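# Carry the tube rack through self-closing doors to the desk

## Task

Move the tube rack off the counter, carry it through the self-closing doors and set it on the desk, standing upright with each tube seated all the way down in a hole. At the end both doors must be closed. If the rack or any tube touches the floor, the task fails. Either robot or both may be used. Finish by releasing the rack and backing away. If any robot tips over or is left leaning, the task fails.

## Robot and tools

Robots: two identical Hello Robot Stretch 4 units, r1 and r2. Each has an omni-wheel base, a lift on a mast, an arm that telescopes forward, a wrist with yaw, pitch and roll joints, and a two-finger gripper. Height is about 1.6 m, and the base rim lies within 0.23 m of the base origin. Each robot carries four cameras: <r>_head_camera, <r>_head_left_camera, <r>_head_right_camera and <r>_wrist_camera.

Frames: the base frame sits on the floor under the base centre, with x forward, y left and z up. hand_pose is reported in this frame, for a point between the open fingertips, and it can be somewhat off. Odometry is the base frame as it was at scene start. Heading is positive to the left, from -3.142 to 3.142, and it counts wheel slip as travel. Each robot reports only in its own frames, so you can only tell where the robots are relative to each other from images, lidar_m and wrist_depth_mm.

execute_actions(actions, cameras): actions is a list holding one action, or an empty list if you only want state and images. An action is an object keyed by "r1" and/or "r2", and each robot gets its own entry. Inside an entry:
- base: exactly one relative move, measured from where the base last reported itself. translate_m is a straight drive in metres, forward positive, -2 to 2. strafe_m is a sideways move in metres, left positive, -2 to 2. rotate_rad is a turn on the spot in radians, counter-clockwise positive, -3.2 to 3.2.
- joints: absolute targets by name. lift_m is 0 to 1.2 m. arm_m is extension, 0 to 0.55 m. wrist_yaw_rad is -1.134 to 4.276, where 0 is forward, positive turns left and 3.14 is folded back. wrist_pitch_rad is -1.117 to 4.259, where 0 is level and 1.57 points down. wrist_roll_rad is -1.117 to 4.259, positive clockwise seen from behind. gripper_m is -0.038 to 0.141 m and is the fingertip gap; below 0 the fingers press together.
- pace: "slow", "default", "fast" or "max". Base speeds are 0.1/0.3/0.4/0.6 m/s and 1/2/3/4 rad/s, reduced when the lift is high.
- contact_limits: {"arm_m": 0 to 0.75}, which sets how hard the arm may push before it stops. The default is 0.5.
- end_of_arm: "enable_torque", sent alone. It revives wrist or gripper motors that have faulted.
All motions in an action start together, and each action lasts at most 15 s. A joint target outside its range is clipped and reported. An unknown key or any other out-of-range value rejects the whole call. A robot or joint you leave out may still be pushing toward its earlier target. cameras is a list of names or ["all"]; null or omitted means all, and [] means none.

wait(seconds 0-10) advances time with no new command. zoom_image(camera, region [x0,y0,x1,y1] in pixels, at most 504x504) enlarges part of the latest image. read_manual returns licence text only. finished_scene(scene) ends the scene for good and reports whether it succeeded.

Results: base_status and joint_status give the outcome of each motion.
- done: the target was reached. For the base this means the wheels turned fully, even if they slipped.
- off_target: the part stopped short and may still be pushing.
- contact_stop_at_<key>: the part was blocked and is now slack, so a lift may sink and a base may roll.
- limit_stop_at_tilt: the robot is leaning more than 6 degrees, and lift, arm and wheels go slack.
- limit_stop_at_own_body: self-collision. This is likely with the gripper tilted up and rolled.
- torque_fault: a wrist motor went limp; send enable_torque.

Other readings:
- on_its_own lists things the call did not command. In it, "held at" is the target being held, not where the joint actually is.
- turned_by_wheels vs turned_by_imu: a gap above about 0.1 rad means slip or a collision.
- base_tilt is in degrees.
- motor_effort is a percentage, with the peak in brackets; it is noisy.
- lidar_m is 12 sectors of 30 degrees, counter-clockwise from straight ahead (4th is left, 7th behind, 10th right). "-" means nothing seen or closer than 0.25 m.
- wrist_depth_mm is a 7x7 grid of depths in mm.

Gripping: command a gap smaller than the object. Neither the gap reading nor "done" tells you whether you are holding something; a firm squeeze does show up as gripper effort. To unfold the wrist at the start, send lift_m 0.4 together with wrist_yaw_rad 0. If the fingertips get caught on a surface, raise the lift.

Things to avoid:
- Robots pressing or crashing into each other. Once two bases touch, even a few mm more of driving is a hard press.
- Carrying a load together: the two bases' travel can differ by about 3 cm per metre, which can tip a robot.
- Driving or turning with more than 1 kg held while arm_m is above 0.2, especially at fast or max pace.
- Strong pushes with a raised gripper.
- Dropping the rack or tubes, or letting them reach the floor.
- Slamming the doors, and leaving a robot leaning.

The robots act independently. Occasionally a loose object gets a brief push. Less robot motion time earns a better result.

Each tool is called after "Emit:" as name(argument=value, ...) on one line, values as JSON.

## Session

Emit:
execute_actions(actions=[], cameras=["r1_head_left_camera","r2_head_left_camera","r1_wrist_camera","r2_wrist_camera"])

Scene clock: 0.00 s.
r1.base_odometry: x=+0.000 y=+0.000 heading=+0.000 (m, m, rad; r1's odometry frame)
r1.turned_by_wheels: +0.000 (rad since the last result)
r1.turned_by_imu: +0.000 (rad since the last result)
r1.base_tilt: forward=+0.2 right=-0.3 (deg)
r1.lidar_m: 1.32 0.80 0.70 0.71 0.86 0.84 0.83 1.04 2.08 2.41 2.95 1.84
r1.base_status: not commanded
r1.joint_positions: lift_m=+0.206 arm_m=+0.002 wrist_yaw_rad=+3.145 wrist_pitch_rad=-0.013 wrist_roll_rad=-0.017 gripper_m=+0.057
r1.joint_status: not commanded
r1.motor_effort: lift_m=+19 arm_m=-1 wrist_yaw_rad=-3 wrist_pitch_rad=-3 wrist_roll_rad=-1 gripper_m=+1 wheel_0=+0 wheel_1=+0 wheel_2=+0 (%)
r1.hand_pose: x=-0.1162 y=+0.0865 z=+0.3884 quat_wxyz=(-0.002, +0.007, -0.008, +1.000) (m; r1's base frame)
r1.wrist_depth_mm: - 135 1060 1025 960 891 842 / - 121 174 1025 946 891 842 / - 123 171 1025 960 878 831 / 116 134 247 1025 946 891 831 / 1281 1182 1098 1025 931 891 831 / 1281 1205 197 1025 198 891 842 / 1042 960 1042 152 946 878 820
r2.base_odometry: x=+0.000 y=+0.000 heading=+0.000 (m, m, rad; r2's odometry frame)
r2.turned_by_wheels: +0.000 (rad since the last result)
r2.turned_by_imu: +0.000 (rad since the last result)
r2.base_tilt: forward=+0.1 right=-0.1 (deg)
r2.lidar_m: 3.02 2.48 2.35 1.68 1.22 1.18 1.11 0.76 0.72 0.76 1.02 1.84
r2.base_status: not commanded
r2.joint_positions: lift_m=+0.299 arm_m=+0.003 wrist_yaw_rad=+3.220 wrist_pitch_rad=+0.021 wrist_roll_rad=-0.005 gripper_m=+0.057
r2.joint_status: not commanded
r2.motor_effort: lift_m=+18 arm_m=-1 wrist_yaw_rad=+0 wrist_pitch_rad=-5 wrist_roll_rad=+2 gripper_m=-4 wheel_0=+0 wheel_1=-1 wheel_2=+1 (%)
r2.hand_pose: x=-0.1208 y=+0.0645 z=+0.4713 quat_wxyz=(-0.039, -0.011, -0.003, +0.999) (m; r2's base frame)
r2.wrist_depth_mm: - - 131 1618 1983 1661 1464 / - - 131 1576 1921 1708 1464 / - 109 132 1618 1863 1661 1537 / 140 136 181 1661 1921 1708 1537 / 203 946 1098 1576 1983 1661 1537 / 200 917 198 1430 195 1537 1464 / 200 854 1098 - 1078 991 1042
pictures: r1_head_left_camera, r1_wrist_camera, r2_head_left_camera, r2_wrist_camera
Images, in order (width x height): r1_head_left_camera 420x672, r1_wrist_camera 616x392, r2_head_left_camera 420x672, r2_wrist_camera 616x392.

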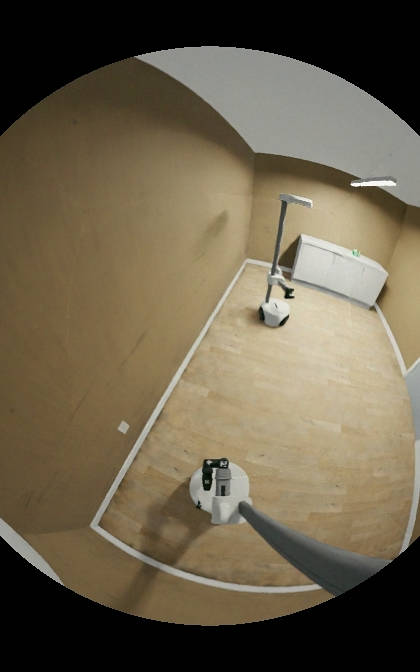

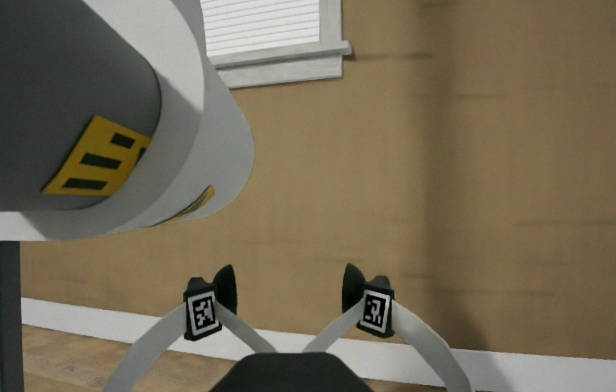

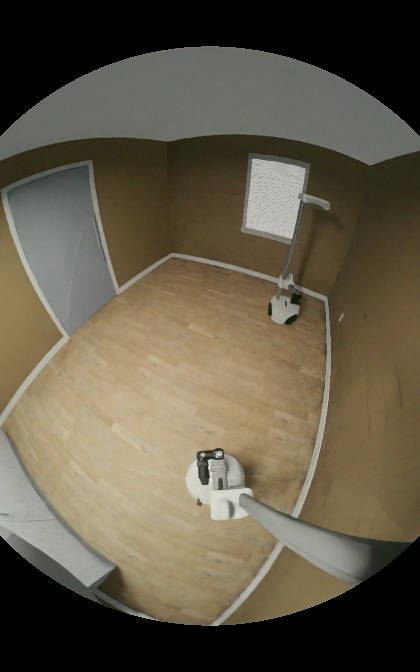

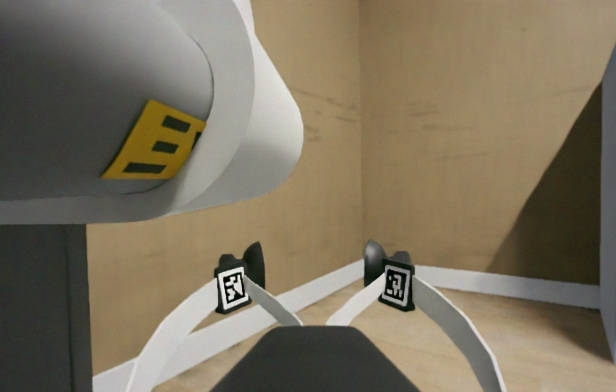

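Emit:
execute_actions(actions=[{"r2":{"base":{"rotate_rad":2.55},"joints":{"lift_m":0.85,"wrist_yaw_rad":0,"gripper_m":0.141}},"r1":{"base":{"rotate_rad":-1.83},"joints":{"lift_m":0.9,"wrist_yaw_rad":0,"gripper_m":0.14}}}], cameras=["r1_head_camera","r2_head_camera"])

Scene clock: 4.80 s.
r1.base_odometry: x=+0.000 y=+0.000 heading=-1.830 (m, m, rad; r1's odometry frame)
r1.turned_by_wheels: -1.830 (rad since the last result)
r1.turned_by_imu: -1.839 (rad since the last result)
r1.base_tilt: forward=+0.3 right=-0.3 (deg)
r1.lidar_m: 2.39 2.55 3.31 1.85 0.93 0.72 0.69 0.76 0.88 0.83 0.88 1.35
r1.base_status: done
r1.joint_positions: lift_m=+0.900 arm_m=+0.002 wrist_yaw_rad=+0.000 wrist_pitch_rad=-0.013 wrist_roll_rad=-0.017 gripper_m=+0.140
r1.joint_status: all done
r1.motor_effort: lift_m=+22(25) arm_m=-1(1) wrist_yaw_rad=+0(6) wrist_pitch_rad=-4(4) wrist_roll_rad=-1(1) gripper_m=-2(1) wheel_0=+1(10) wheel_1=+1(4) wheel_2=+0(6) (%)
r1.hand_pose: x=+0.4610 y=-0.0873 z=+1.0818 quat_wxyz=(+1.000, -0.008, -0.007, +0.000) (m; r1's base frame)
r1.wrist_depth_mm: - - - - - 1983 1281 / - - - - - 1983 1308 / - - - - - 1983 1308 / - - - - - - 1336 / - - - - - - 1336 / - 195 - - 220 1618 1308 / - - - 146 - 1808 1281
r2.base_odometry: x=+0.000 y=+0.000 heading=+2.550 (m, m, rad; r2's odometry frame)
r2.turned_by_wheels: +2.550 (rad since the last result)
r2.turned_by_imu: +2.602 (rad since the last result)
r2.base_tilt: forward=+0.2 right=-0.1 (deg)
r2.lidar_m: 1.18 1.14 0.78 0.73 0.76 1.00 1.86 3.02 2.52 2.36 1.75 1.23
r2.base_status: done
r2.joint_positions: lift_m=+0.850 arm_m=+0.003 wrist_yaw_rad=+0.000 wrist_pitch_rad=+0.021 wrist_roll_rad=-0.005 gripper_m=+0.141
r2.joint_status: all done
r2.motor_effort: lift_m=+21(24) arm_m=-1(1) wrist_yaw_rad=-1(8) wrist_pitch_rad=-5(6) wrist_roll_rad=+4(3) gripper_m=-1(0) wheel_0=-2(8) wheel_1=-2(6) wheel_2=-1(7) (%)
r2.hand_pose: x=+0.4621 y=-0.0874 z=+1.0218 quat_wxyz=(+1.000, -0.003, +0.011, +0.000) (m; r2's base frame)
r2.wrist_depth_mm: 1366 1464 1576 1537 1661 1618 1661 / 1336 1537 1499 1576 1618 1618 1661 / 1336 1537 1576 1576 1618 1576 1661 / 1366 1499 1618 1576 1661 1618 1618 / 1308 1537 1618 1618 1025 1008 1008 / 1308 1576 1576 163 1008 1025 1025 / 1336 1618 1618 - 1025 1025 1025
pictures: r1_head_camera, r2_head_camera
Images, in order (width x height): r1_head_camera 420x560, r2_head_camera 420x560.

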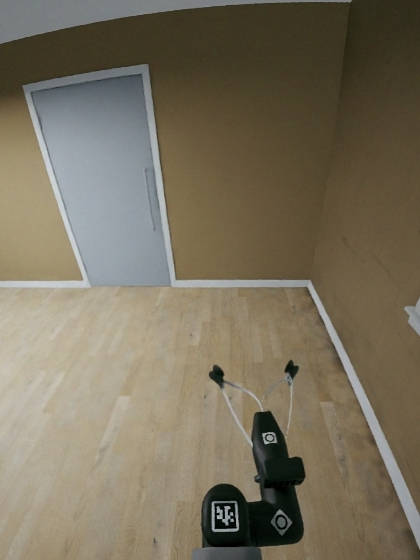

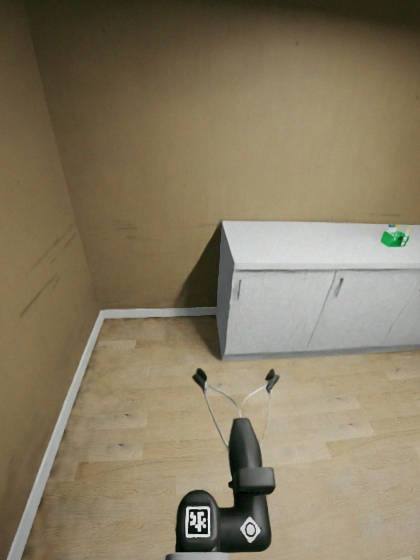

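Emit:
execute_actions(actions=[{"r2":{"base":{"strafe_m":-1.1}},"r1":{"base":{"translate_m":1.4}}}], cameras=[])

Emit:
execute_actions(actions=[{"r2":{"base":{"translate_m":0.45}},"r1":{"base":{"strafe_m":0.62}}}], cameras=["r1_wrist_camera","r2_wrist_camera","r2_head_camera"])

Scene clock: 11.87 s.
r1.base_odometry: x=-0.358 y=-1.353 heading=-1.830 (m, m, rad; r1's odometry frame)
r1.turned_by_wheels: +0.000 (rad since the last result)
r1.turned_by_imu: -0.007 (rad since the last result)
r1.base_tilt: forward=+0.2 right=-0.3 (deg)
r1.lidar_m: 0.98 1.04 1.52 1.69 2.81 2.14 2.08 1.30 0.98 0.95 1.03 1.02
r1.base_status: done
r1.joint_positions: lift_m=+0.900 arm_m=+0.002 wrist_yaw_rad=+0.000 wrist_pitch_rad=-0.013 wrist_roll_rad=-0.017 gripper_m=+0.140
r1.joint_status: not commanded
r1.motor_effort: lift_m=+21(22) arm_m=-1(1) wrist_yaw_rad=+0(1) wrist_pitch_rad=-5(4) wrist_roll_rad=-1(1) gripper_m=+2(3) wheel_0=+1(5) wheel_1=+0(6) wheel_2=+1(9) (%)
r1.hand_pose: x=+0.4610 y=-0.0874 z=+1.0819 quat_wxyz=(+1.000, -0.008, -0.007, +0.000) (m; r1's base frame)
r1.wrist_depth_mm: 798 798 798 809 778 778 768 / 820 809 788 778 788 788 778 / 798 798 809 798 778 788 768 / 798 798 798 788 788 768 768 / 809 809 809 798 778 768 768 / 809 195 788 778 218 778 778 / 809 798 798 146 788 768 759
r2.base_odometry: x=+0.614 y=+0.913 heading=+2.550 (m, m, rad; r2's odometry frame)
r2.turned_by_wheels: +0.000 (rad since the last result)
r2.turned_by_imu: -0.006 (rad since the last result)
r2.base_tilt: forward=+0.0 right=-0.2 (deg)
r2.lidar_m: 1.21 1.25 1.97 1.83 1.88 2.44 1.69 1.73 1.33 1.25 1.30 1.30
r2.base_status: done
r2.joint_positions: lift_m=+0.850 arm_m=+0.003 wrist_yaw_rad=+0.000 wrist_pitch_rad=+0.021 wrist_roll_rad=-0.005 gripper_m=+0.141
r2.joint_status: not commanded
r2.motor_effort: lift_m=+20(21) arm_m=-1(1) wrist_yaw_rad=+0(0) wrist_pitch_rad=-6(5) wrist_roll_rad=+4(3) gripper_m=+1(1) wheel_0=+1(8) wheel_1=+1(8) wheel_2=+1(2) (%)
r2.hand_pose: x=+0.4621 y=-0.0874 z=+1.0219 quat_wxyz=(+1.000, -0.003, +0.011, +0.000) (m; r2's base frame)
r2.wrist_depth_mm: 1537 1576 1576 1661 1708 1661 1537 / 1618 1618 1576 1708 1661 1661 1576 / 1576 1618 1661 1661 1661 1708 1537 / 1618 1661 1618 1661 1708 1708 1537 / 1025 1042 1060 1060 1060 1042 1138 / 1025 1042 1060 163 1060 1078 1098 / 1042 1042 1078 - 1060 1098 1098
pictures: none
No camera images: the call's "cameras" was empty. Leave "cameras" out to get every camera's image.

Scene clock: 15.27 s.
r1.base_odometry: x=+0.241 y=-1.512 heading=-1.830 (m, m, rad; r1's odometry frame)
r1.turned_by_wheels: +0.000 (rad since the last result)
r1.turned_by_imu: +0.000 (rad since the last result)
r1.base_tilt: forward=+0.2 right=-0.3 (deg)
r1.lidar_m: 0.96 1.10 1.64 1.51 2.69 2.09 2.03 2.14 1.57 1.56 1.41 1.06
r1.base_status: done
r1.joint_positions: lift_m=+0.900 arm_m=+0.002 wrist_yaw_rad=+0.000 wrist_pitch_rad=-0.013 wrist_roll_rad=-0.017 gripper_m=+0.140
r1.joint_status: not commanded
r1.motor_effort: lift_m=+21(21) arm_m=-1(1) wrist_yaw_rad=-1(2) wrist_pitch_rad=-4(5) wrist_roll_rad=-1(1) gripper_m=-1(2) wheel_0=+0(6) wheel_1=+1(9) wheel_2=+0(1) (%)
r1.hand_pose: x=+0.4610 y=-0.0874 z=+1.0819 quat_wxyz=(+1.000, -0.008, -0.007, +0.000) (m; r1's base frame)
r1.wrist_depth_mm: 866 831 854 831 831 820 820 / 878 866 854 820 831 820 809 / 866 866 854 820 842 820 809 / 866 866 842 831 842 820 809 / 854 854 842 831 831 809 820 / 854 195 831 842 218 820 798 / 854 842 842 145 842 798 809
r2.base_odometry: x=+0.240 y=+1.164 heading=+2.550 (m, m, rad; r2's odometry frame)
r2.turned_by_wheels: +0.000 (rad since the last result)
r2.turned_by_imu: -0.004 (rad since the last result)
r2.base_tilt: forward=+0.2 right=-0.2 (deg)
r2.lidar_m: 0.76 0.79 1.06 1.87 1.92 2.50 1.50 1.56 1.30 1.21 1.18 0.80
r2.base_status: done
r2.joint_positions: lift_m=+0.850 arm_m=+0.003 wrist_yaw_rad=+0.000 wrist_pitch_rad=+0.021 wrist_roll_rad=-0.005 gripper_m=+0.141
r2.joint_status: not commanded
r2.motor_effort: lift_m=+20(20) arm_m=-1(1) wrist_yaw_rad=+0(1) wrist_pitch_rad=-5(5) wrist_roll_rad=+4(3) gripper_m=+0(0) wheel_0=+1(9) wheel_1=+0(5) wheel_2=+2(10) (%)
r2.hand_pose: x=+0.4621 y=-0.0874 z=+1.0219 quat_wxyz=(+1.000, -0.003, +0.011, +0.000) (m; r2's base frame)
r2.wrist_depth_mm: 1098 1138 1182 1205 1229 1229 1255 / 1160 1182 1182 1205 1229 1205 1255 / 1160 1182 1205 1205 1229 1281 1281 / 1182 1182 1160 1229 1229 1255 1281 / 960 904 878 798 842 809 809 / 564 564 574 163 585 585 615 / 580 585 597 - 609 615 621
pictures: r1_wrist_camera, r2_head_camera, r2_wrist_camera
Images, in order (width x height): r1_wrist_camera 616x392, r2_head_camera 420x560, r2_wrist_camera 616x392.

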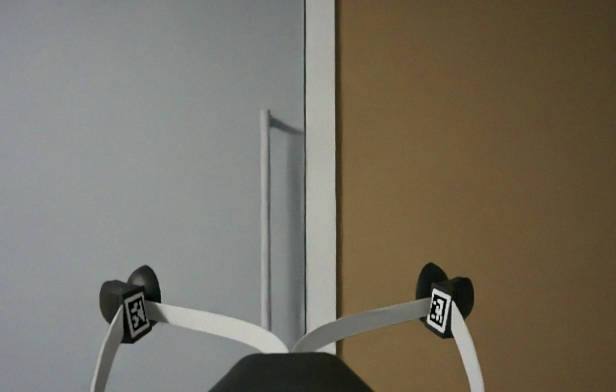

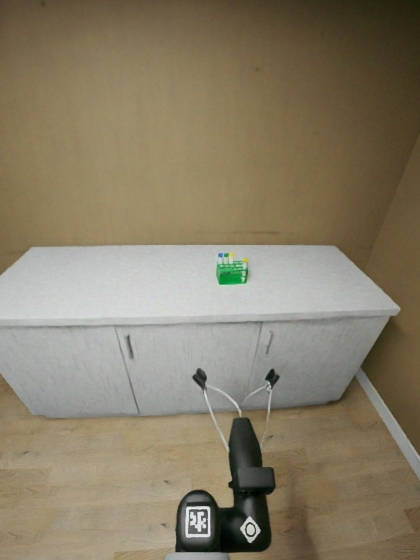

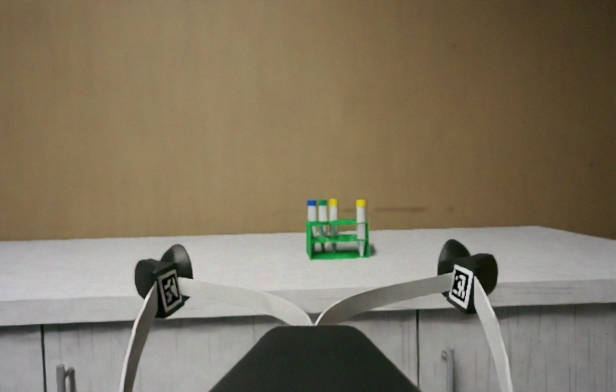

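Emit:
execute_actions(actions=[{"r2":{"base":{"strafe_m":-0.045},"joints":{"lift_m":0.79}},"r1":{"base":{"strafe_m":0.06}}}], cameras=[])

Emit:
execute_actions(actions=[{"r2":{"base":{"translate_m":0.15},"joints":{"arm_m":0.15}},"r1":{"base":{"translate_m":0.06},"joints":{"arm_m":0.5}}}], cameras=["r1_wrist_camera","r2_wrist_camera"])

Emit:
execute_actions(actions=[{"r1":{"joints":{"gripper_m":-0.038}}}], cameras=[])

Emit:
execute_actions(actions=[{"r1":{"joints":{"arm_m":0.35},"pace":"slow"}}], cameras=[])

Emit:
execute_actions(actions=[{"r1":{"base":{"strafe_m":0.06},"joints":{"arm_m":0.22},"pace":"slow"}}], cameras=[])

Emit:
execute_actions(actions=[{"r1":{"base":{"strafe_m":0.06},"joints":{"arm_m":0.12},"pace":"slow"}}], cameras=[])

Emit:
execute_actions(actions=[{"r1":{"base":{"strafe_m":0.08},"joints":{"arm_m":0.02},"pace":"slow"}}], cameras=[])

Emit:
execute_actions(actions=[{"r1":{"base":{"translate_m":-0.07},"pace":"slow"}}], cameras=[])

Emit:
execute_actions(actions=[{"r1":{"base":{"strafe_m":0.09},"pace":"slow"}}], cameras=[])

Emit:
execute_actions(actions=[{"r1":{"base":{"translate_m":-0.07},"pace":"slow"}}], cameras=[])

Emit:
execute_actions(actions=[{"r1":{"base":{"strafe_m":0.14},"pace":"slow"}}], cameras=[])

Emit:
execute_actions(actions=[{"r1":{"base":{"strafe_m":0.25},"joints":{"wrist_yaw_rad":-0.42},"pace":"slow"}}], cameras=[])

Emit:
execute_actions(actions=[{"r1":{"base":{"strafe_m":0.25},"joints":{"wrist_yaw_rad":-0.75},"pace":"slow"}}], cameras=["r1_head_camera"])

Scene clock: 19.87 s.
r1.base_odometry: x=+0.299 y=-1.527 heading=-1.829 (m, m, rad; r1's odometry frame)
r1.turned_by_wheels: +0.000 (rad since the last result)
r1.turned_by_imu: -0.001 (rad since the last result)
r1.base_tilt: forward=+0.2 right=-0.3 (deg)
r1.lidar_m: 0.96 1.10 1.63 1.45 2.63 2.11 2.04 2.19 1.65 1.63 1.40 1.06
r1.base_status: done
r1.joint_positions: lift_m=+0.900 arm_m=+0.002 wrist_yaw_rad=+0.000 wrist_pitch_rad=-0.013 wrist_roll_rad=-0.017 gripper_m=+0.140
r1.joint_status: not commanded
r1.motor_effort: lift_m=+21(21) arm_m=-1(1) wrist_yaw_rad=+0(1) wrist_pitch_rad=-5(5) wrist_roll_rad=-1(1) gripper_m=+1(1) wheel_0=+0(8) wheel_1=+1(5) wheel_2=+1(1) (%)
r1.hand_pose: x=+0.4610 y=-0.0874 z=+1.0819 quat_wxyz=(+1.000, -0.008, -0.007, +0.000) (m; r1's base frame)
r1.wrist_depth_mm: 854 854 854 854 842 831 820 / 866 854 854 842 820 831 831 / 854 842 831 831 842 820 820 / 854 854 866 831 820 820 820 / 854 854 866 820 842 820 809 / 866 195 842 842 219 831 820 / 866 854 842 146 831 809 820
r2.base_odometry: x=+0.265 y=+1.201 heading=+2.550 (m, m, rad; r2's odometry frame)
r2.turned_by_wheels: +0.000 (rad since the last result)
r2.turned_by_imu: -0.002 (rad since the last result)
r2.base_tilt: forward=+0.2 right=+0.0 (deg)
r2.lidar_m: 0.76 0.78 1.05 1.91 1.95 2.56 1.45 1.55 1.25 1.18 1.20 0.82
r2.base_status: done
r2.joint_positions: lift_m=+0.790 arm_m=+0.003 wrist_yaw_rad=+0.000 wrist_pitch_rad=+0.021 wrist_roll_rad=-0.005 gripper_m=+0.141
r2.joint_status: all done
r2.motor_effort: lift_m=+16(15) arm_m=-1(1) wrist_yaw_rad=+0(1) wrist_pitch_rad=-6(5) wrist_roll_rad=+2(3) gripper_m=-3(1) wheel_0=+1(6) wheel_1=+1(8) wheel_2=+1(1) (%)
r2.hand_pose: x=+0.4621 y=-0.0874 z=+0.9622 quat_wxyz=(+1.000, -0.003, +0.011, +0.000) (m; r2's base frame)
r2.wrist_depth_mm: 1160 1160 1182 1160 1182 1229 1229 / 1138 1138 1205 1182 1229 1229 1281 / 1138 1182 1229 1205 1229 1255 1281 / 1160 1182 1205 1205 1229 1255 1255 / 621 597 569 574 609 585 603 / 585 585 585 164 609 615 627 / 585 597 597 - 615 621 627
pictures: none
No camera images: the call's "cameras" was empty. Leave "cameras" out to get every camera's image.

Scene clock: 22.40 s.
r1.base_odometry: x=+0.284 y=-1.585 heading=-1.829 (m, m, rad; r1's odometry frame)
r1.turned_by_wheels: +0.000 (rad since the last result)
r1.turned_by_imu: -0.001 (rad since the last result)
r1.base_tilt: forward=+0.2 right=-0.2 (deg)
r1.lidar_m: 0.91 1.03 1.51 1.57 2.61 2.17 2.09 2.23 1.64 1.63 1.29 1.02
r1.base_status: done
r1.joint_positions: lift_m=+0.900 arm_m=+0.499 wrist_yaw_rad=+0.000 wrist_pitch_rad=-0.013 wrist_roll_rad=-0.017 gripper_m=+0.140
r1.joint_status: all done
r1.motor_effort: lift_m=+21(21) arm_m=+5(9) wrist_yaw_rad=-3(1) wrist_pitch_rad=-5(5) wrist_roll_rad=-1(1) gripper_m=+1(3) wheel_0=+2(3) wheel_1=+0(1) wheel_2=+1(5) (%)
r1.hand_pose: x=+0.9585 y=-0.0874 z=+1.0820 quat_wxyz=(+1.000, -0.008, -0.007, +0.000) (m; r1's base frame)
r1.wrist_depth_mm: 283 278 277 276 273 258 267 / 282 279 278 274 274 256 268 / 285 279 279 274 273 257 266 / 283 279 277 274 273 256 266 / 283 279 278 274 271 255 267 / 283 195 276 208 218 255 265 / 282 279 277 146 273 256 266
r2.base_odometry: x=+0.141 y=+1.285 heading=+2.550 (m, m, rad; r2's odometry frame)
r2.turned_by_wheels: +0.000 (rad since the last result)
r2.turned_by_imu: -0.002 (rad since the last result)
r2.base_tilt: forward=+0.1 right=+0.0 (deg)
r2.lidar_m: 0.62 0.64 0.83 1.91 1.97 2.57 1.59 1.69 1.26 1.15 0.97 0.67
r2.base_status: done
r2.joint_positions: lift_m=+0.790 arm_m=+0.149 wrist_yaw_rad=+0.000 wrist_pitch_rad=+0.021 wrist_roll_rad=-0.005 gripper_m=+0.141
r2.joint_status: all done
r2.motor_effort: lift_m=+16(16) arm_m=+5(2) wrist_yaw_rad=+0(1) wrist_pitch_rad=-6(5) wrist_roll_rad=+3(3) gripper_m=+1(0) wheel_0=+1(6) wheel_1=+1(5) wheel_2=+0(9) (%)
r2.hand_pose: x=+0.6086 y=-0.0874 z=+0.9623 quat_wxyz=(+1.000, -0.003, +0.011, +0.000) (m; r2's base frame)
r2.wrist_depth_mm: 866 866 891 891 904 917 931 / 854 866 891 904 917 917 946 / 866 854 891 917 917 931 960 / 854 891 904 535 917 946 960 / 609 585 569 500 539 521 512 / 329 297 273 163 282 282 301 / 268 271 274 - 281 286 287
pictures: r1_wrist_camera, r2_wrist_camera
Images, in order (width x height): r1_wrist_camera 616x392, r2_wrist_camera 616x392.

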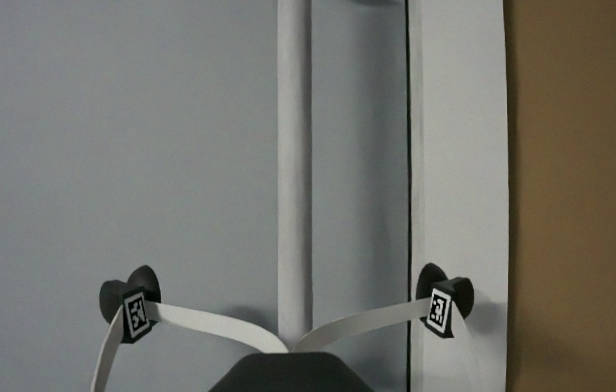

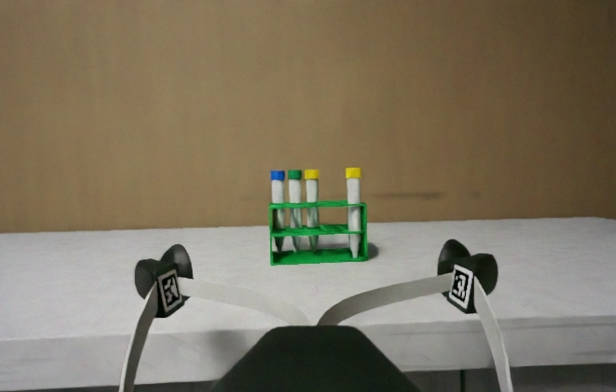

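Scene clock: 25.03 s.
r1.base_odometry: x=+0.284 y=-1.585 heading=-1.830 (m, m, rad; r1's odometry frame)
r1.turned_by_wheels: +0.000 (rad since the last result)
r1.turned_by_imu: -0.001 (rad since the last result)
r1.base_tilt: forward=+0.2 right=-0.2 (deg)
r1.lidar_m: 0.91 1.03 1.50 1.59 2.63 2.15 2.09 2.20 1.68 1.64 1.30 1.00
r1.base_status: not commanded
r1.joint_positions: lift_m=+0.900 arm_m=+0.499 wrist_yaw_rad=+0.000 wrist_pitch_rad=-0.013 wrist_roll_rad=-0.017 gripper_m=-0.037
r1.joint_status: all done
r1.motor_effort: lift_m=+21(21) arm_m=+4(5) wrist_yaw_rad=+1(4) wrist_pitch_rad=-4(4) wrist_roll_rad=-1(1) gripper_m=-18(19) wheel_0=+0(2) wheel_1=-2(1) wheel_2=+0(1) (%)
r1.hand_pose: x=+0.9587 y=-0.0874 z=+1.0820 quat_wxyz=(+1.000, -0.008, -0.007, +0.000) (m; r1's base frame)
r1.wrist_depth_mm: 270 267 262 258 256 255 268 / 271 266 264 258 257 257 267 / 270 267 263 257 257 257 266 / 268 266 264 258 257 256 266 / 270 266 263 259 256 256 266 / 268 266 190 193 181 256 266 / 270 150 262 143 256 255 267
r2.base_odometry: x=+0.141 y=+1.285 heading=+2.550 (m, m, rad; r2's odometry frame)
r2.turned_by_wheels: +0.000 (rad since the last result)
r2.turned_by_imu: -0.001 (rad since the last result)
r2.base_tilt: forward=+0.2 right=-0.2 (deg)
r2.lidar_m: 0.62 0.65 0.86 1.91 1.96 2.57 1.62 1.70 1.25 1.15 0.95 0.66
r2.base_status: not commanded
r2.joint_positions: lift_m=+0.790 arm_m=+0.149 wrist_yaw_rad=+0.000 wrist_pitch_rad=+0.021 wrist_roll_rad=-0.005 gripper_m=+0.141
r2.joint_status: not commanded
r2.motor_effort: lift_m=+16(16) arm_m=+4(4) wrist_yaw_rad=+0(0) wrist_pitch_rad=-5(5) wrist_roll_rad=+4(3) gripper_m=-2(2) wheel_0=+0(0) wheel_1=+0(0) wheel_2=+0(0) (%)
r2.hand_pose: x=+0.6086 y=-0.0874 z=+0.9623 quat_wxyz=(+1.000, -0.003, +0.011, +0.000) (m; r2's base frame)
r2.wrist_depth_mm: 866 878 891 891 917 931 931 / 854 878 891 891 904 946 946 / 866 891 891 917 917 917 946 / 891 904 917 544 946 946 946 / 603 597 564 496 539 525 512 / 330 294 274 163 281 283 301 / 268 271 276 - 282 283 286
pictures: none
No camera images: the call's "cameras" was empty. Leave "cameras" out to get every camera's image.

Scene clock: 27.80 s.
r1.base_odometry: x=+0.284 y=-1.586 heading=-1.826 (m, m, rad; r1's odometry frame)
r1.turned_by_wheels: +0.004 (rad since the last result)
r1.turned_by_imu: +0.003 (rad since the last result)
r1.base_tilt: forward=+0.2 right=-0.3 (deg)
r1.lidar_m: 0.77 0.93 1.54 1.59 2.61 2.14 2.10 2.21 1.65 1.63 1.32 1.01
r1.base_status: not commanded
r1.joint_positions: lift_m=+0.900 arm_m=+0.351 wrist_yaw_rad=+0.024 wrist_pitch_rad=-0.013 wrist_roll_rad=-0.017 gripper_m=-0.037
r1.joint_status: all done
r1.on_its_own: wrist_yaw_rad is at rest, and its effort (-70) is outside its rest range (-13 to +13)
r1.motor_effort: lift_m=+21(21) arm_m=-8(5) wrist_yaw_rad=-70(71) wrist_pitch_rad=-6(6) wrist_roll_rad=-1(1) gripper_m=-23(22) wheel_0=+19(19) wheel_1=+8(8) wheel_2=+17(17) (%)
r1.hand_pose: x=+0.8127 y=-0.0805 z=+1.0818 quat_wxyz=(+1.000, -0.008, -0.007, +0.012) (m; r1's base frame)
r1.wrist_depth_mm: 307 285 267 249 240 402 399 / 309 287 265 249 240 402 397 / 309 287 267 248 239 404 399 / 309 286 266 248 240 407 399 / 307 286 266 248 239 402 397 / 307 282 185 186 237 402 399 / 304 221 191 165 235 402 399
r2.base_odometry: x=+0.141 y=+1.285 heading=+2.550 (m, m, rad; r2's odometry frame)
r2.turned_by_wheels: +0.000 (rad since the last result)
r2.turned_by_imu: -0.001 (rad since the last result)
r2.base_tilt: forward=+0.2 right=-0.1 (deg)
r2.lidar_m: 0.62 0.65 0.85 1.91 1.97 2.57 1.60 1.67 1.25 1.14 0.94 0.68
r2.base_status: not commanded
r2.joint_positions: lift_m=+0.790 arm_m=+0.149 wrist_yaw_rad=+0.000 wrist_pitch_rad=+0.021 wrist_roll_rad=-0.005 gripper_m=+0.141
r2.joint_status: not commanded
r2.motor_effort: lift_m=+15(16) arm_m=+4(4) wrist_yaw_rad=-2(0) wrist_pitch_rad=-6(5) wrist_roll_rad=+3(2) gripper_m=-1(1) wheel_0=+1(1) wheel_1=+0(1) wheel_2=+0(0) (%)
r2.hand_pose: x=+0.6086 y=-0.0874 z=+0.9623 quat_wxyz=(+1.000, -0.003, +0.011, +0.000) (m; r2's base frame)
r2.wrist_depth_mm: 866 878 891 904 904 917 946 / 866 866 891 891 891 931 946 / 866 891 904 904 917 946 931 / 866 904 891 535 917 960 960 / 609 591 569 504 530 521 512 / 330 296 273 163 279 282 303 / 270 272 273 - 282 286 286
pictures: none
No camera images: the call's "cameras" was empty. Leave "cameras" out to get every camera's image.

Scene clock: 30.37 s.
r1.base_odometry: x=+0.342 y=-1.601 heading=-1.824 (m, m, rad; r1's odometry frame)
r1.turned_by_wheels: +0.002 (rad since the last result)
r1.turned_by_imu: +0.002 (rad since the last result)
r1.base_tilt: forward=+0.2 right=-0.3 (deg)
r1.lidar_m: 0.61 0.83 1.54 1.52 2.53 2.15 2.08 2.25 1.74 1.69 1.33 1.00
r1.base_status: done
r1.joint_positions: lift_m=+0.900 arm_m=+0.221 wrist_yaw_rad=+0.020 wrist_pitch_rad=-0.012 wrist_roll_rad=-0.017 gripper_m=-0.037
r1.joint_status: all done
r1.on_its_own: wrist_yaw_rad is at rest, and its effort (-60) is outside its rest range (-13 to +13)
r1.motor_effort: lift_m=+21(21) arm_m=-8(6) wrist_yaw_rad=-60(71) wrist_pitch_rad=-8(7) wrist_roll_rad=-1(1) gripper_m=-21(23) wheel_0=+13(18) wheel_1=+4(12) wheel_2=+13(18) (%)
r1.hand_pose: x=+0.6825 y=-0.0817 z=+1.0817 quat_wxyz=(+1.000, -0.008, -0.006, +0.010) (m; r1's base frame)
r1.wrist_depth_mm: 355 312 276 241 226 535 525 / 355 312 276 241 225 535 530 / 355 312 276 241 224 535 530 / 353 312 274 242 225 539 525 / 357 310 276 241 224 530 530 / 357 315 183 183 219 539 530 / 351 155 272 160 224 535 530
r2.base_odometry: x=+0.141 y=+1.285 heading=+2.550 (m, m, rad; r2's odometry frame)
r2.turned_by_wheels: +0.000 (rad since the last result)
r2.turned_by_imu: -0.001 (rad since the last result)
r2.base_tilt: forward=+0.3 right=-0.2 (deg)
r2.lidar_m: 0.61 0.65 0.84 1.92 1.97 2.57 1.54 1.61 1.25 1.14 0.95 0.67
r2.base_status: not commanded
r2.joint_positions: lift_m=+0.790 arm_m=+0.149 wrist_yaw_rad=+0.000 wrist_pitch_rad=+0.021 wrist_roll_rad=-0.005 gripper_m=+0.141
r2.joint_status: not commanded
r2.motor_effort: lift_m=+16(16) arm_m=+4(4) wrist_yaw_rad=-2(1) wrist_pitch_rad=-5(5) wrist_roll_rad=+2(3) gripper_m=-1(3) wheel_0=+1(1) wheel_1=+0(0) wheel_2=+0(0) (%)
r2.hand_pose: x=+0.6086 y=-0.0874 z=+0.9623 quat_wxyz=(+1.000, -0.003, +0.011, +0.000) (m; r2's base frame)
r2.wrist_depth_mm: 854 866 866 891 891 917 946 / 878 878 891 917 917 917 931 / 878 891 891 891 917 931 960 / 878 878 904 535 917 946 960 / 603 585 569 496 535 521 508 / 330 296 273 164 279 283 301 / 268 272 276 - 282 283 287
pictures: none
No camera images: the call's "cameras" was empty. Leave "cameras" out to get every camera's image.

Scene clock: 32.67 s.
r1.base_odometry: x=+0.400 y=-1.616 heading=-1.822 (m, m, rad; r1's odometry frame)
r1.turned_by_wheels: +0.002 (rad since the last result)
r1.turned_by_imu: +0.001 (rad since the last result)
r1.base_tilt: forward=+0.2 right=-0.3 (deg)
r1.lidar_m: 0.51 0.78 1.52 1.47 2.49 2.14 2.10 2.28 1.78 1.75 1.33 0.56
r1.base_status: done
r1.joint_positions: lift_m=+0.900 arm_m=+0.122 wrist_yaw_rad=+0.019 wrist_pitch_rad=-0.012 wrist_roll_rad=-0.017 gripper_m=-0.037
r1.joint_status: all done
r1.on_its_own: wrist_yaw_rad is at rest, and its effort (-53) is outside its rest range (-13 to +13)
r1.motor_effort: lift_m=+21(21) arm_m=-9(6) wrist_yaw_rad=-53(59) wrist_pitch_rad=-8(9) wrist_roll_rad=-1(1) gripper_m=-22(24) wheel_0=+10(10) wheel_1=+2(11) wheel_2=+11(14) (%)
r1.hand_pose: x=+0.5825 y=-0.0820 z=+1.0815 quat_wxyz=(+1.000, -0.008, -0.006, +0.009) (m; r1's base frame)
r1.wrist_depth_mm: 418 347 290 240 219 627 627 / 421 343 290 240 219 640 627 / 421 343 287 240 220 634 627 / 424 342 287 239 219 634 627 / 424 343 286 239 219 640 634 / 418 345 183 183 211 634 627 / 421 154 289 158 219 634 621
r2.base_odometry: x=+0.141 y=+1.285 heading=+2.550 (m, m, rad; r2's odometry frame)
r2.turned_by_wheels: +0.000 (rad since the last result)
r2.turned_by_imu: -0.001 (rad since the last result)
r2.base_tilt: forward=+0.3 right=+0.0 (deg)
r2.lidar_m: 0.62 0.65 0.87 1.92 1.97 2.57 1.49 1.54 1.25 1.15 0.94 0.67
r2.base_status: not commanded
r2.joint_positions: lift_m=+0.790 arm_m=+0.149 wrist_yaw_rad=+0.000 wrist_pitch_rad=+0.021 wrist_roll_rad=-0.005 gripper_m=+0.141
r2.joint_status: not commanded
r2.motor_effort: lift_m=+16(16) arm_m=+4(4) wrist_yaw_rad=+0(1) wrist_pitch_rad=-5(5) wrist_roll_rad=+3(4) gripper_m=+1(0) wheel_0=+0(1) wheel_1=+1(0) wheel_2=+0(0) (%)
r2.hand_pose: x=+0.6086 y=-0.0874 z=+0.9623 quat_wxyz=(+1.000, -0.003, +0.011, +0.000) (m; r2's base frame)
r2.wrist_depth_mm: 842 866 904 904 904 931 946 / 866 866 891 891 931 931 931 / 878 891 917 904 931 931 960 / 891 878 891 535 917 946 960 / 615 585 569 500 535 525 521 / 330 294 276 163 281 282 301 / 270 271 276 - 282 285 287
pictures: none
No camera images: the call's "cameras" was empty. Leave "cameras" out to get every camera's image.

Scene clock: 34.97 s.
r1.base_odometry: x=+0.478 y=-1.636 heading=-1.820 (m, m, rad; r1's odometry frame)
r1.turned_by_wheels: +0.001 (rad since the last result)
r1.turned_by_imu: +0.001 (rad since the last result)
r1.base_tilt: forward=+0.2 right=-0.3 (deg)
r1.lidar_m: 0.42 0.75 1.57 1.37 2.41 2.15 2.07 2.27 1.87 1.84 1.29 0.44
r1.base_status: done
r1.joint_positions: lift_m=+0.900 arm_m=+0.022 wrist_yaw_rad=+0.017 wrist_pitch_rad=-0.010 wrist_roll_rad=-0.017 gripper_m=-0.037
r1.joint_status: all done
r1.on_its_own: wrist_yaw_rad is at rest, and its effort (-51) is outside its rest range (-13 to +13)
r1.motor_effort: lift_m=+21(21) arm_m=-9(11) wrist_yaw_rad=-51(55) wrist_pitch_rad=-12(13) wrist_roll_rad=-1(1) gripper_m=-21(19) wheel_0=+6(7) wheel_1=+1(8) wheel_2=+10(14) (%)
r1.hand_pose: x=+0.4825 y=-0.0824 z=+1.0811 quat_wxyz=(+1.000, -0.008, -0.005, +0.009) (m; r1's base frame)
r1.wrist_depth_mm: 559 404 309 239 212 723 732 / 549 397 307 240 212 216 741 / 569 399 309 239 213 214 750 / 569 402 307 241 213 213 732 / 564 402 307 239 213 212 732 / 544 397 183 181 201 213 732 / 554 153 310 178 213 216 750
r2.base_odometry: x=+0.141 y=+1.285 heading=+2.550 (m, m, rad; r2's odometry frame)
r2.turned_by_wheels: +0.000 (rad since the last result)
r2.turned_by_imu: -0.001 (rad since the last result)
r2.base_tilt: forward=+0.2 right=+0.1 (deg)
r2.lidar_m: 0.62 0.63 0.83 1.92 1.97 2.58 1.40 1.48 1.25 1.15 0.97 0.67
r2.base_status: not commanded
r2.joint_positions: lift_m=+0.790 arm_m=+0.149 wrist_yaw_rad=+0.000 wrist_pitch_rad=+0.021 wrist_roll_rad=-0.005 gripper_m=+0.141
r2.joint_status: not commanded
r2.motor_effort: lift_m=+16(16) arm_m=+4(5) wrist_yaw_rad=+1(0) wrist_pitch_rad=-5(5) wrist_roll_rad=+3(2) gripper_m=+4(2) wheel_0=+0(1) wheel_1=+0(0) wheel_2=+0(0) (%)
r2.hand_pose: x=+0.6086 y=-0.0874 z=+0.9623 quat_wxyz=(+1.000, -0.003, +0.011, +0.000) (m; r2's base frame)
r2.wrist_depth_mm: 842 878 891 878 917 931 946 / 866 878 891 891 917 946 946 / 854 866 904 917 917 946 946 / 878 904 904 544 946 946 960 / 609 585 564 500 535 525 517 / 330 296 276 163 279 282 303 / 270 272 273 - 282 285 286
pictures: none
No camera images: the call's "cameras" was empty. Leave "cameras" out to get every camera's image.

Scene clock: 36.93 s.
torque_fault: r1.wrist_yaw_rad switched itself off since the last result.
r1.base_odometry: x=+0.495 y=-1.568 heading=-1.821 (m, m, rad; r1's odometry frame)
r1.turned_by_wheels: +0.000 (rad since the last result)
r1.turned_by_imu: +0.001 (rad since the last result)
r1.base_tilt: forward=+0.2 right=-0.3 (deg)
r1.lidar_m: 0.40 0.75 1.67 1.38 2.42 2.07 2.02 2.18 1.84 1.84 1.42 1.09
r1.base_status: done
r1.joint_positions: lift_m=+0.900 arm_m=+0.021 wrist_yaw_rad=+0.295 wrist_pitch_rad=-0.011 wrist_roll_rad=-0.017 gripper_m=-0.037
r1.joint_status: not commanded
r1.on_its_own: wrist_yaw_rad is off since a torque_fault, until you send "end_of_arm": "enable_torque" (your +0.000 is given up)
r1.motor_effort: lift_m=+21(21) arm_m=-5(9) wrist_yaw_rad=-2(100) wrist_pitch_rad=-11(16) wrist_roll_rad=+0(0) gripper_m=-17(28) wheel_0=-1(14) wheel_1=+0(8) wheel_2=+0(30) (%)
r1.hand_pose: x=+0.4932 y=+0.0003 z=+1.0812 quat_wxyz=(+0.989, -0.008, -0.007, +0.147) (m; r1's base frame)
r1.wrist_depth_mm: 1182 1078 462 244 204 161 723 / 1160 1042 459 244 204 160 732 / 1160 1042 462 244 205 159 723 / 1160 1025 462 244 205 159 699 / 1160 1008 462 245 206 159 691 / 1160 1025 186 182 182 160 732 / 1118 151 466 158 205 154 732
r2.base_odometry: x=+0.141 y=+1.285 heading=+2.550 (m, m, rad; r2's odometry frame)
r2.turned_by_wheels: +0.000 (rad since the last result)
r2.turned_by_imu: -0.001 (rad since the last result)
r2.base_tilt: forward=+0.2 right=+0.0 (deg)
r2.lidar_m: 0.62 0.65 0.86 1.93 1.97 2.57 1.40 1.49 1.23 1.14 0.97 0.68
r2.base_status: not commanded
r2.joint_positions: lift_m=+0.790 arm_m=+0.149 wrist_yaw_rad=+0.000 wrist_pitch_rad=+0.021 wrist_roll_rad=-0.005 gripper_m=+0.141
r2.joint_status: not commanded
r2.motor_effort: lift_m=+16(16) arm_m=+4(4) wrist_yaw_rad=-1(2) wrist_pitch_rad=-5(6) wrist_roll_rad=+3(4) gripper_m=+1(2) wheel_0=+1(1) wheel_1=+0(0) wheel_2=+0(0) (%)
r2.hand_pose: x=+0.6086 y=-0.0874 z=+0.9623 quat_wxyz=(+1.000, -0.003, +0.011, +0.000) (m; r2's base frame)
r2.wrist_depth_mm: 854 878 878 891 904 946 946 / 866 878 904 917 931 931 976 / 866 891 878 931 917 931 931 / 878 891 904 539 931 946 960 / 609 585 564 504 535 521 512 / 329 298 273 163 281 283 301 / 267 272 273 - 281 285 287
pictures: none
No camera images: the call's "cameras" was empty. Leave "cameras" out to get every camera's image.

Scene clock: 38.97 s.
r1.base_odometry: x=+0.582 y=-1.590 heading=-1.821 (m, m, rad; r1's odometry frame)
r1.turned_by_wheels: +0.000 (rad since the last result)
r1.turned_by_imu: -0.001 (rad since the last result)
r1.base_tilt: forward=+0.2 right=-0.2 (deg)
r1.lidar_m: 0.40 0.80 1.69 1.31 2.31 2.08 2.02 2.16 1.97 1.93 1.46 0.43
r1.base_status: done
r1.joint_positions: lift_m=+0.900 arm_m=+0.021 wrist_yaw_rad=+0.052 wrist_pitch_rad=-0.013 wrist_roll_rad=-0.017 gripper_m=-0.037
r1.joint_status: not commanded
r1.on_its_own: wrist_yaw_rad is off since a torque_fault, until you send "end_of_arm": "enable_torque" (your +0.000 is given up)
r1.motor_effort: lift_m=+21(21) arm_m=-5(5) wrist_yaw_rad=-1(0) wrist_pitch_rad=-6(12) wrist_roll_rad=-1(0) gripper_m=-18(20) wheel_0=-2(9) wheel_1=+1(7) wheel_2=-2(2) (%)
r1.hand_pose: x=+0.4844 y=-0.0722 z=+1.0818 quat_wxyz=(+1.000, -0.008, -0.007, +0.026) (m; r1's base frame)
r1.wrist_depth_mm: 931 525 347 176 211 175 788 / 917 521 347 176 211 175 798 / 904 512 345 175 211 175 788 / 904 517 345 175 212 175 788 / 917 517 347 174 211 176 798 / 904 521 182 173 194 176 788 / 904 148 332 169 210 169 788
r2.base_odometry: x=+0.141 y=+1.285 heading=+2.550 (m, m, rad; r2's odometry frame)
r2.turned_by_wheels: +0.000 (rad since the last result)
r2.turned_by_imu: -0.001 (rad since the last result)
r2.base_tilt: forward=+0.3 right=-0.1 (deg)
r2.lidar_m: 0.62 0.63 0.85 1.90 1.95 2.58 1.31 1.48 1.24 1.16 0.94 0.67
r2.base_status: not commanded
r2.joint_positions: lift_m=+0.790 arm_m=+0.149 wrist_yaw_rad=+0.000 wrist_pitch_rad=+0.021 wrist_roll_rad=-0.005 gripper_m=+0.141
r2.joint_status: not commanded
r2.motor_effort: lift_m=+16(15) arm_m=+4(4) wrist_yaw_rad=+2(1) wrist_pitch_rad=-5(5) wrist_roll_rad=+2(3) gripper_m=-1(2) wheel_0=+1(1) wheel_1=+1(0) wheel_2=+0(0) (%)
r2.hand_pose: x=+0.6086 y=-0.0874 z=+0.9623 quat_wxyz=(+1.000, -0.003, +0.011, +0.000) (m; r2's base frame)
r2.wrist_depth_mm: 866 866 866 891 917 931 931 / 866 878 878 891 917 931 931 / 878 878 878 904 904 931 946 / 878 878 904 539 931 931 946 / 597 585 564 496 535 525 521 / 330 294 276 163 279 282 301 / 267 273 276 - 281 285 287
pictures: none
No camera images: the call's "cameras" was empty. Leave "cameras" out to get every camera's image.

Scene clock: 40.93 s.
r1.base_odometry: x=+0.600 y=-1.523 heading=-1.821 (m, m, rad; r1's odometry frame)
r1.turned_by_wheels: +0.000 (rad since the last result)
r1.turned_by_imu: +0.000 (rad since the last result)
r1.base_tilt: forward=+0.3 right=-0.2 (deg)
r1.lidar_m: 0.39 0.85 1.78 1.31 2.35 1.98 1.95 2.11 1.94 1.90 1.52 0.45
r1.base_status: done
r1.joint_positions: lift_m=+0.900 arm_m=+0.021 wrist_yaw_rad=+0.289 wrist_pitch_rad=-0.013 wrist_roll_rad=-0.017 gripper_m=-0.037
r1.joint_status: not commanded
r1.on_its_own: wrist_yaw_rad is off since a torque_fault, until you send "end_of_arm": "enable_torque" (your +0.000 is given up)
r1.motor_effort: lift_m=+21(21) arm_m=-5(5) wrist_yaw_rad=+0(0) wrist_pitch_rad=-5(7) wrist_roll_rad=+0(1) gripper_m=-19(21) wheel_0=-1(7) wheel_1=-1(7) wheel_2=+1(7) (%)
r1.hand_pose: x=+0.4932 y=-0.0016 z=+1.0818 quat_wxyz=(+0.990, -0.008, -0.008, +0.144) (m; r1's base frame)
r1.wrist_depth_mm: 1281 1182 634 258 208 155 - / 1281 1160 634 259 209 156 - / 1281 1160 627 260 211 156 - / 1308 1160 627 258 210 156 - / 1281 1160 634 260 210 156 - / 1308 1160 182 178 183 155 - / 1281 148 554 176 208 144 -
r2.base_odometry: x=+0.141 y=+1.285 heading=+2.550 (m, m, rad; r2's odometry frame)
r2.turned_by_wheels: +0.000 (rad since the last result)
r2.turned_by_imu: -0.001 (rad since the last result)
r2.base_tilt: forward=+0.1 right=+0.0 (deg)
r2.lidar_m: 0.62 0.64 0.86 1.93 1.97 2.56 1.30 1.44 1.25 1.14 0.97 0.65
r2.base_status: not commanded
r2.joint_positions: lift_m=+0.790 arm_m=+0.149 wrist_yaw_rad=+0.000 wrist_pitch_rad=+0.021 wrist_roll_rad=-0.005 gripper_m=+0.141
r2.joint_status: not commanded
r2.motor_effort: lift_m=+16(16) arm_m=+4(4) wrist_yaw_rad=+0(1) wrist_pitch_rad=-5(5) wrist_roll_rad=+3(3) gripper_m=-1(2) wheel_0=+1(1) wheel_1=+0(0) wheel_2=+0(0) (%)
r2.hand_pose: x=+0.6086 y=-0.0874 z=+0.9623 quat_wxyz=(+1.000, -0.003, +0.011, +0.000) (m; r2's base frame)
r2.wrist_depth_mm: 854 891 878 878 891 931 946 / 866 878 891 904 917 946 931 / 878 891 891 891 917 931 960 / 891 891 904 535 931 960 960 / 609 591 574 496 525 521 517 / 334 296 274 163 279 281 300 / 266 273 277 - 282 283 287
pictures: none
No camera images: the call's "cameras" was empty. Leave "cameras" out to get every camera's image.

Scene clock: 43.50 s.
r1.base_odometry: x=+0.735 y=-1.557 heading=-1.821 (m, m, rad; r1's odometry frame)
r1.turned_by_wheels: +0.000 (rad since the last result)
r1.turned_by_imu: -0.001 (rad since the last result)
r1.base_tilt: forward=+0.2 right=-0.3 (deg)
r1.lidar_m: 0.40 1.06 1.82 1.16 2.19 1.98 1.93 2.10 2.09 2.06 1.52 0.41
r1.base_status: done
r1.joint_positions: lift_m=+0.900 arm_m=+0.021 wrist_yaw_rad=-0.101 wrist_pitch_rad=-0.013 wrist_roll_rad=-0.017 gripper_m=-0.037
r1.joint_status: not commanded
r1.on_its_own: wrist_yaw_rad is off since a torque_fault, until you send "end_of_arm": "enable_torque" (your +0.000 is given up)
r1.motor_effort: lift_m=+21(21) arm_m=-5(5) wrist_yaw_rad=+0(0) wrist_pitch_rad=-5(6) wrist_roll_rad=+0(1) gripper_m=-19(21) wheel_0=-2(6) wheel_1=+1(6) wheel_2=-1(0) (%)
r1.hand_pose: x=+0.4700 y=-0.1161 z=+1.0818 quat_wxyz=(+0.999, -0.009, -0.006, -0.051) (m; r1's base frame)
r1.wrist_depth_mm: 904 517 347 239 213 181 976 / 904 512 347 238 212 181 991 / 891 508 343 237 212 182 976 / 878 504 342 238 212 182 976 / 891 508 345 238 213 181 976 / 878 512 181 177 196 181 960 / 891 148 329 173 212 172 976
r2.base_odometry: x=+0.141 y=+1.285 heading=+2.550 (m, m, rad; r2's odometry frame)
r2.turned_by_wheels: +0.000 (rad since the last result)
r2.turned_by_imu: -0.001 (rad since the last result)
r2.base_tilt: forward=+0.3 right=-0.3 (deg)
r2.lidar_m: 0.61 0.63 0.87 1.90 1.97 2.58 1.17 1.41 1.24 1.17 0.96 0.67
r2.base_status: not commanded
r2.joint_positions: lift_m=+0.790 arm_m=+0.149 wrist_yaw_rad=+0.000 wrist_pitch_rad=+0.021 wrist_roll_rad=-0.005 gripper_m=+0.141
r2.joint_status: not commanded
r2.motor_effort: lift_m=+16(16) arm_m=+5(4) wrist_yaw_rad=-1(0) wrist_pitch_rad=-6(5) wrist_roll_rad=+3(3) gripper_m=-1(0) wheel_0=+1(0) wheel_1=+0(0) wheel_2=+0(0) (%)
r2.hand_pose: x=+0.6086 y=-0.0874 z=+0.9623 quat_wxyz=(+1.000, -0.003, +0.011, +0.000) (m; r2's base frame)
r2.wrist_depth_mm: 866 866 891 878 917 917 946 / 866 878 891 904 904 917 931 / 878 878 904 917 917 946 946 / 878 891 891 535 931 931 946 / 615 585 569 496 535 517 517 / 329 294 274 164 279 283 301 / 268 272 274 - 281 286 287
pictures: none
No camera images: the call's "cameras" was empty. Leave "cameras" out to get every camera's image.

Scene clock: 47.13 s.
r1.base_odometry: x=+0.977 y=-1.619 heading=-1.821 (m, m, rad; r1's odometry frame)
r1.turned_by_wheels: +0.000 (rad since the last result)
r1.turned_by_imu: -0.001 (rad since the last result)
r1.base_tilt: forward=+0.2 right=-0.3 (deg)
r1.lidar_m: 0.61 1.27 1.07 0.92 1.88 1.95 1.92 2.07 2.34 2.30 0.47 0.36
r1.base_status: done
r1.joint_positions: lift_m=+0.900 arm_m=+0.021 wrist_yaw_rad=-0.602 wrist_pitch_rad=-0.013 wrist_roll_rad=-0.017 gripper_m=-0.037
r1.joint_status: wrist_yaw_rad torque_fault (moved -0.501 of -0.319)
r1.on_its_own: wrist_yaw_rad is off since a torque_fault, until you send "end_of_arm": "enable_torque" (your -0.420 is given up)
r1.motor_effort: lift_m=+21(21) arm_m=-5(5) wrist_yaw_rad=+1(0) wrist_pitch_rad=-5(5) wrist_roll_rad=+0(1) gripper_m=-19(21) wheel_0=-3(6) wheel_1=+1(4) wheel_2=+0(3) (%)
r1.hand_pose: x=+0.3800 y=-0.2354 z=+1.0818 quat_wxyz=(+0.955, -0.010, -0.004, -0.297) (m; r1's base frame)
r1.wrist_depth_mm: 392 332 286 238 224 1756 1983 / 389 334 286 237 224 1708 1983 / 392 330 285 238 224 1661 1983 / 394 330 285 238 224 1661 1921 / 394 329 285 237 224 1708 - / 387 330 182 178 213 1708 1921 / 389 148 278 177 223 1756 -
r2.base_odometry: x=+0.141 y=+1.285 heading=+2.550 (m, m, rad; r2's odometry frame)
r2.turned_by_wheels: +0.000 (rad since the last result)
r2.turned_by_imu: -0.001 (rad since the last result)
r2.base_tilt: forward=+0.3 right=-0.2 (deg)
r2.lidar_m: 0.61 0.62 0.86 1.92 1.95 2.57 0.92 1.27 1.24 1.16 0.97 0.67
r2.base_status: not commanded
r2.joint_positions: lift_m=+0.790 arm_m=+0.149 wrist_yaw_rad=+0.000 wrist_pitch_rad=+0.021 wrist_roll_rad=-0.005 gripper_m=+0.141
r2.joint_status: not commanded
r2.motor_effort: lift_m=+16(16) arm_m=+5(4) wrist_yaw_rad=+1(1) wrist_pitch_rad=-6(5) wrist_roll_rad=+3(3) gripper_m=+0(1) wheel_0=+1(1) wheel_1=+0(0) wheel_2=+0(0) (%)
r2.hand_pose: x=+0.6086 y=-0.0874 z=+0.9623 quat_wxyz=(+1.000, -0.003, +0.011, +0.000) (m; r2's base frame)
r2.wrist_depth_mm: 866 891 878 904 891 917 931 / 866 891 891 891 931 931 931 / 854 878 891 904 931 931 946 / 866 878 904 544 931 946 946 / 609 585 564 504 525 530 521 / 329 298 274 163 282 282 301 / 270 272 274 - 282 285 287
pictures: none
No camera images: the call's "cameras" was empty. Leave "cameras" out to get every camera's image.

not run: a stop came earlier in this reply.


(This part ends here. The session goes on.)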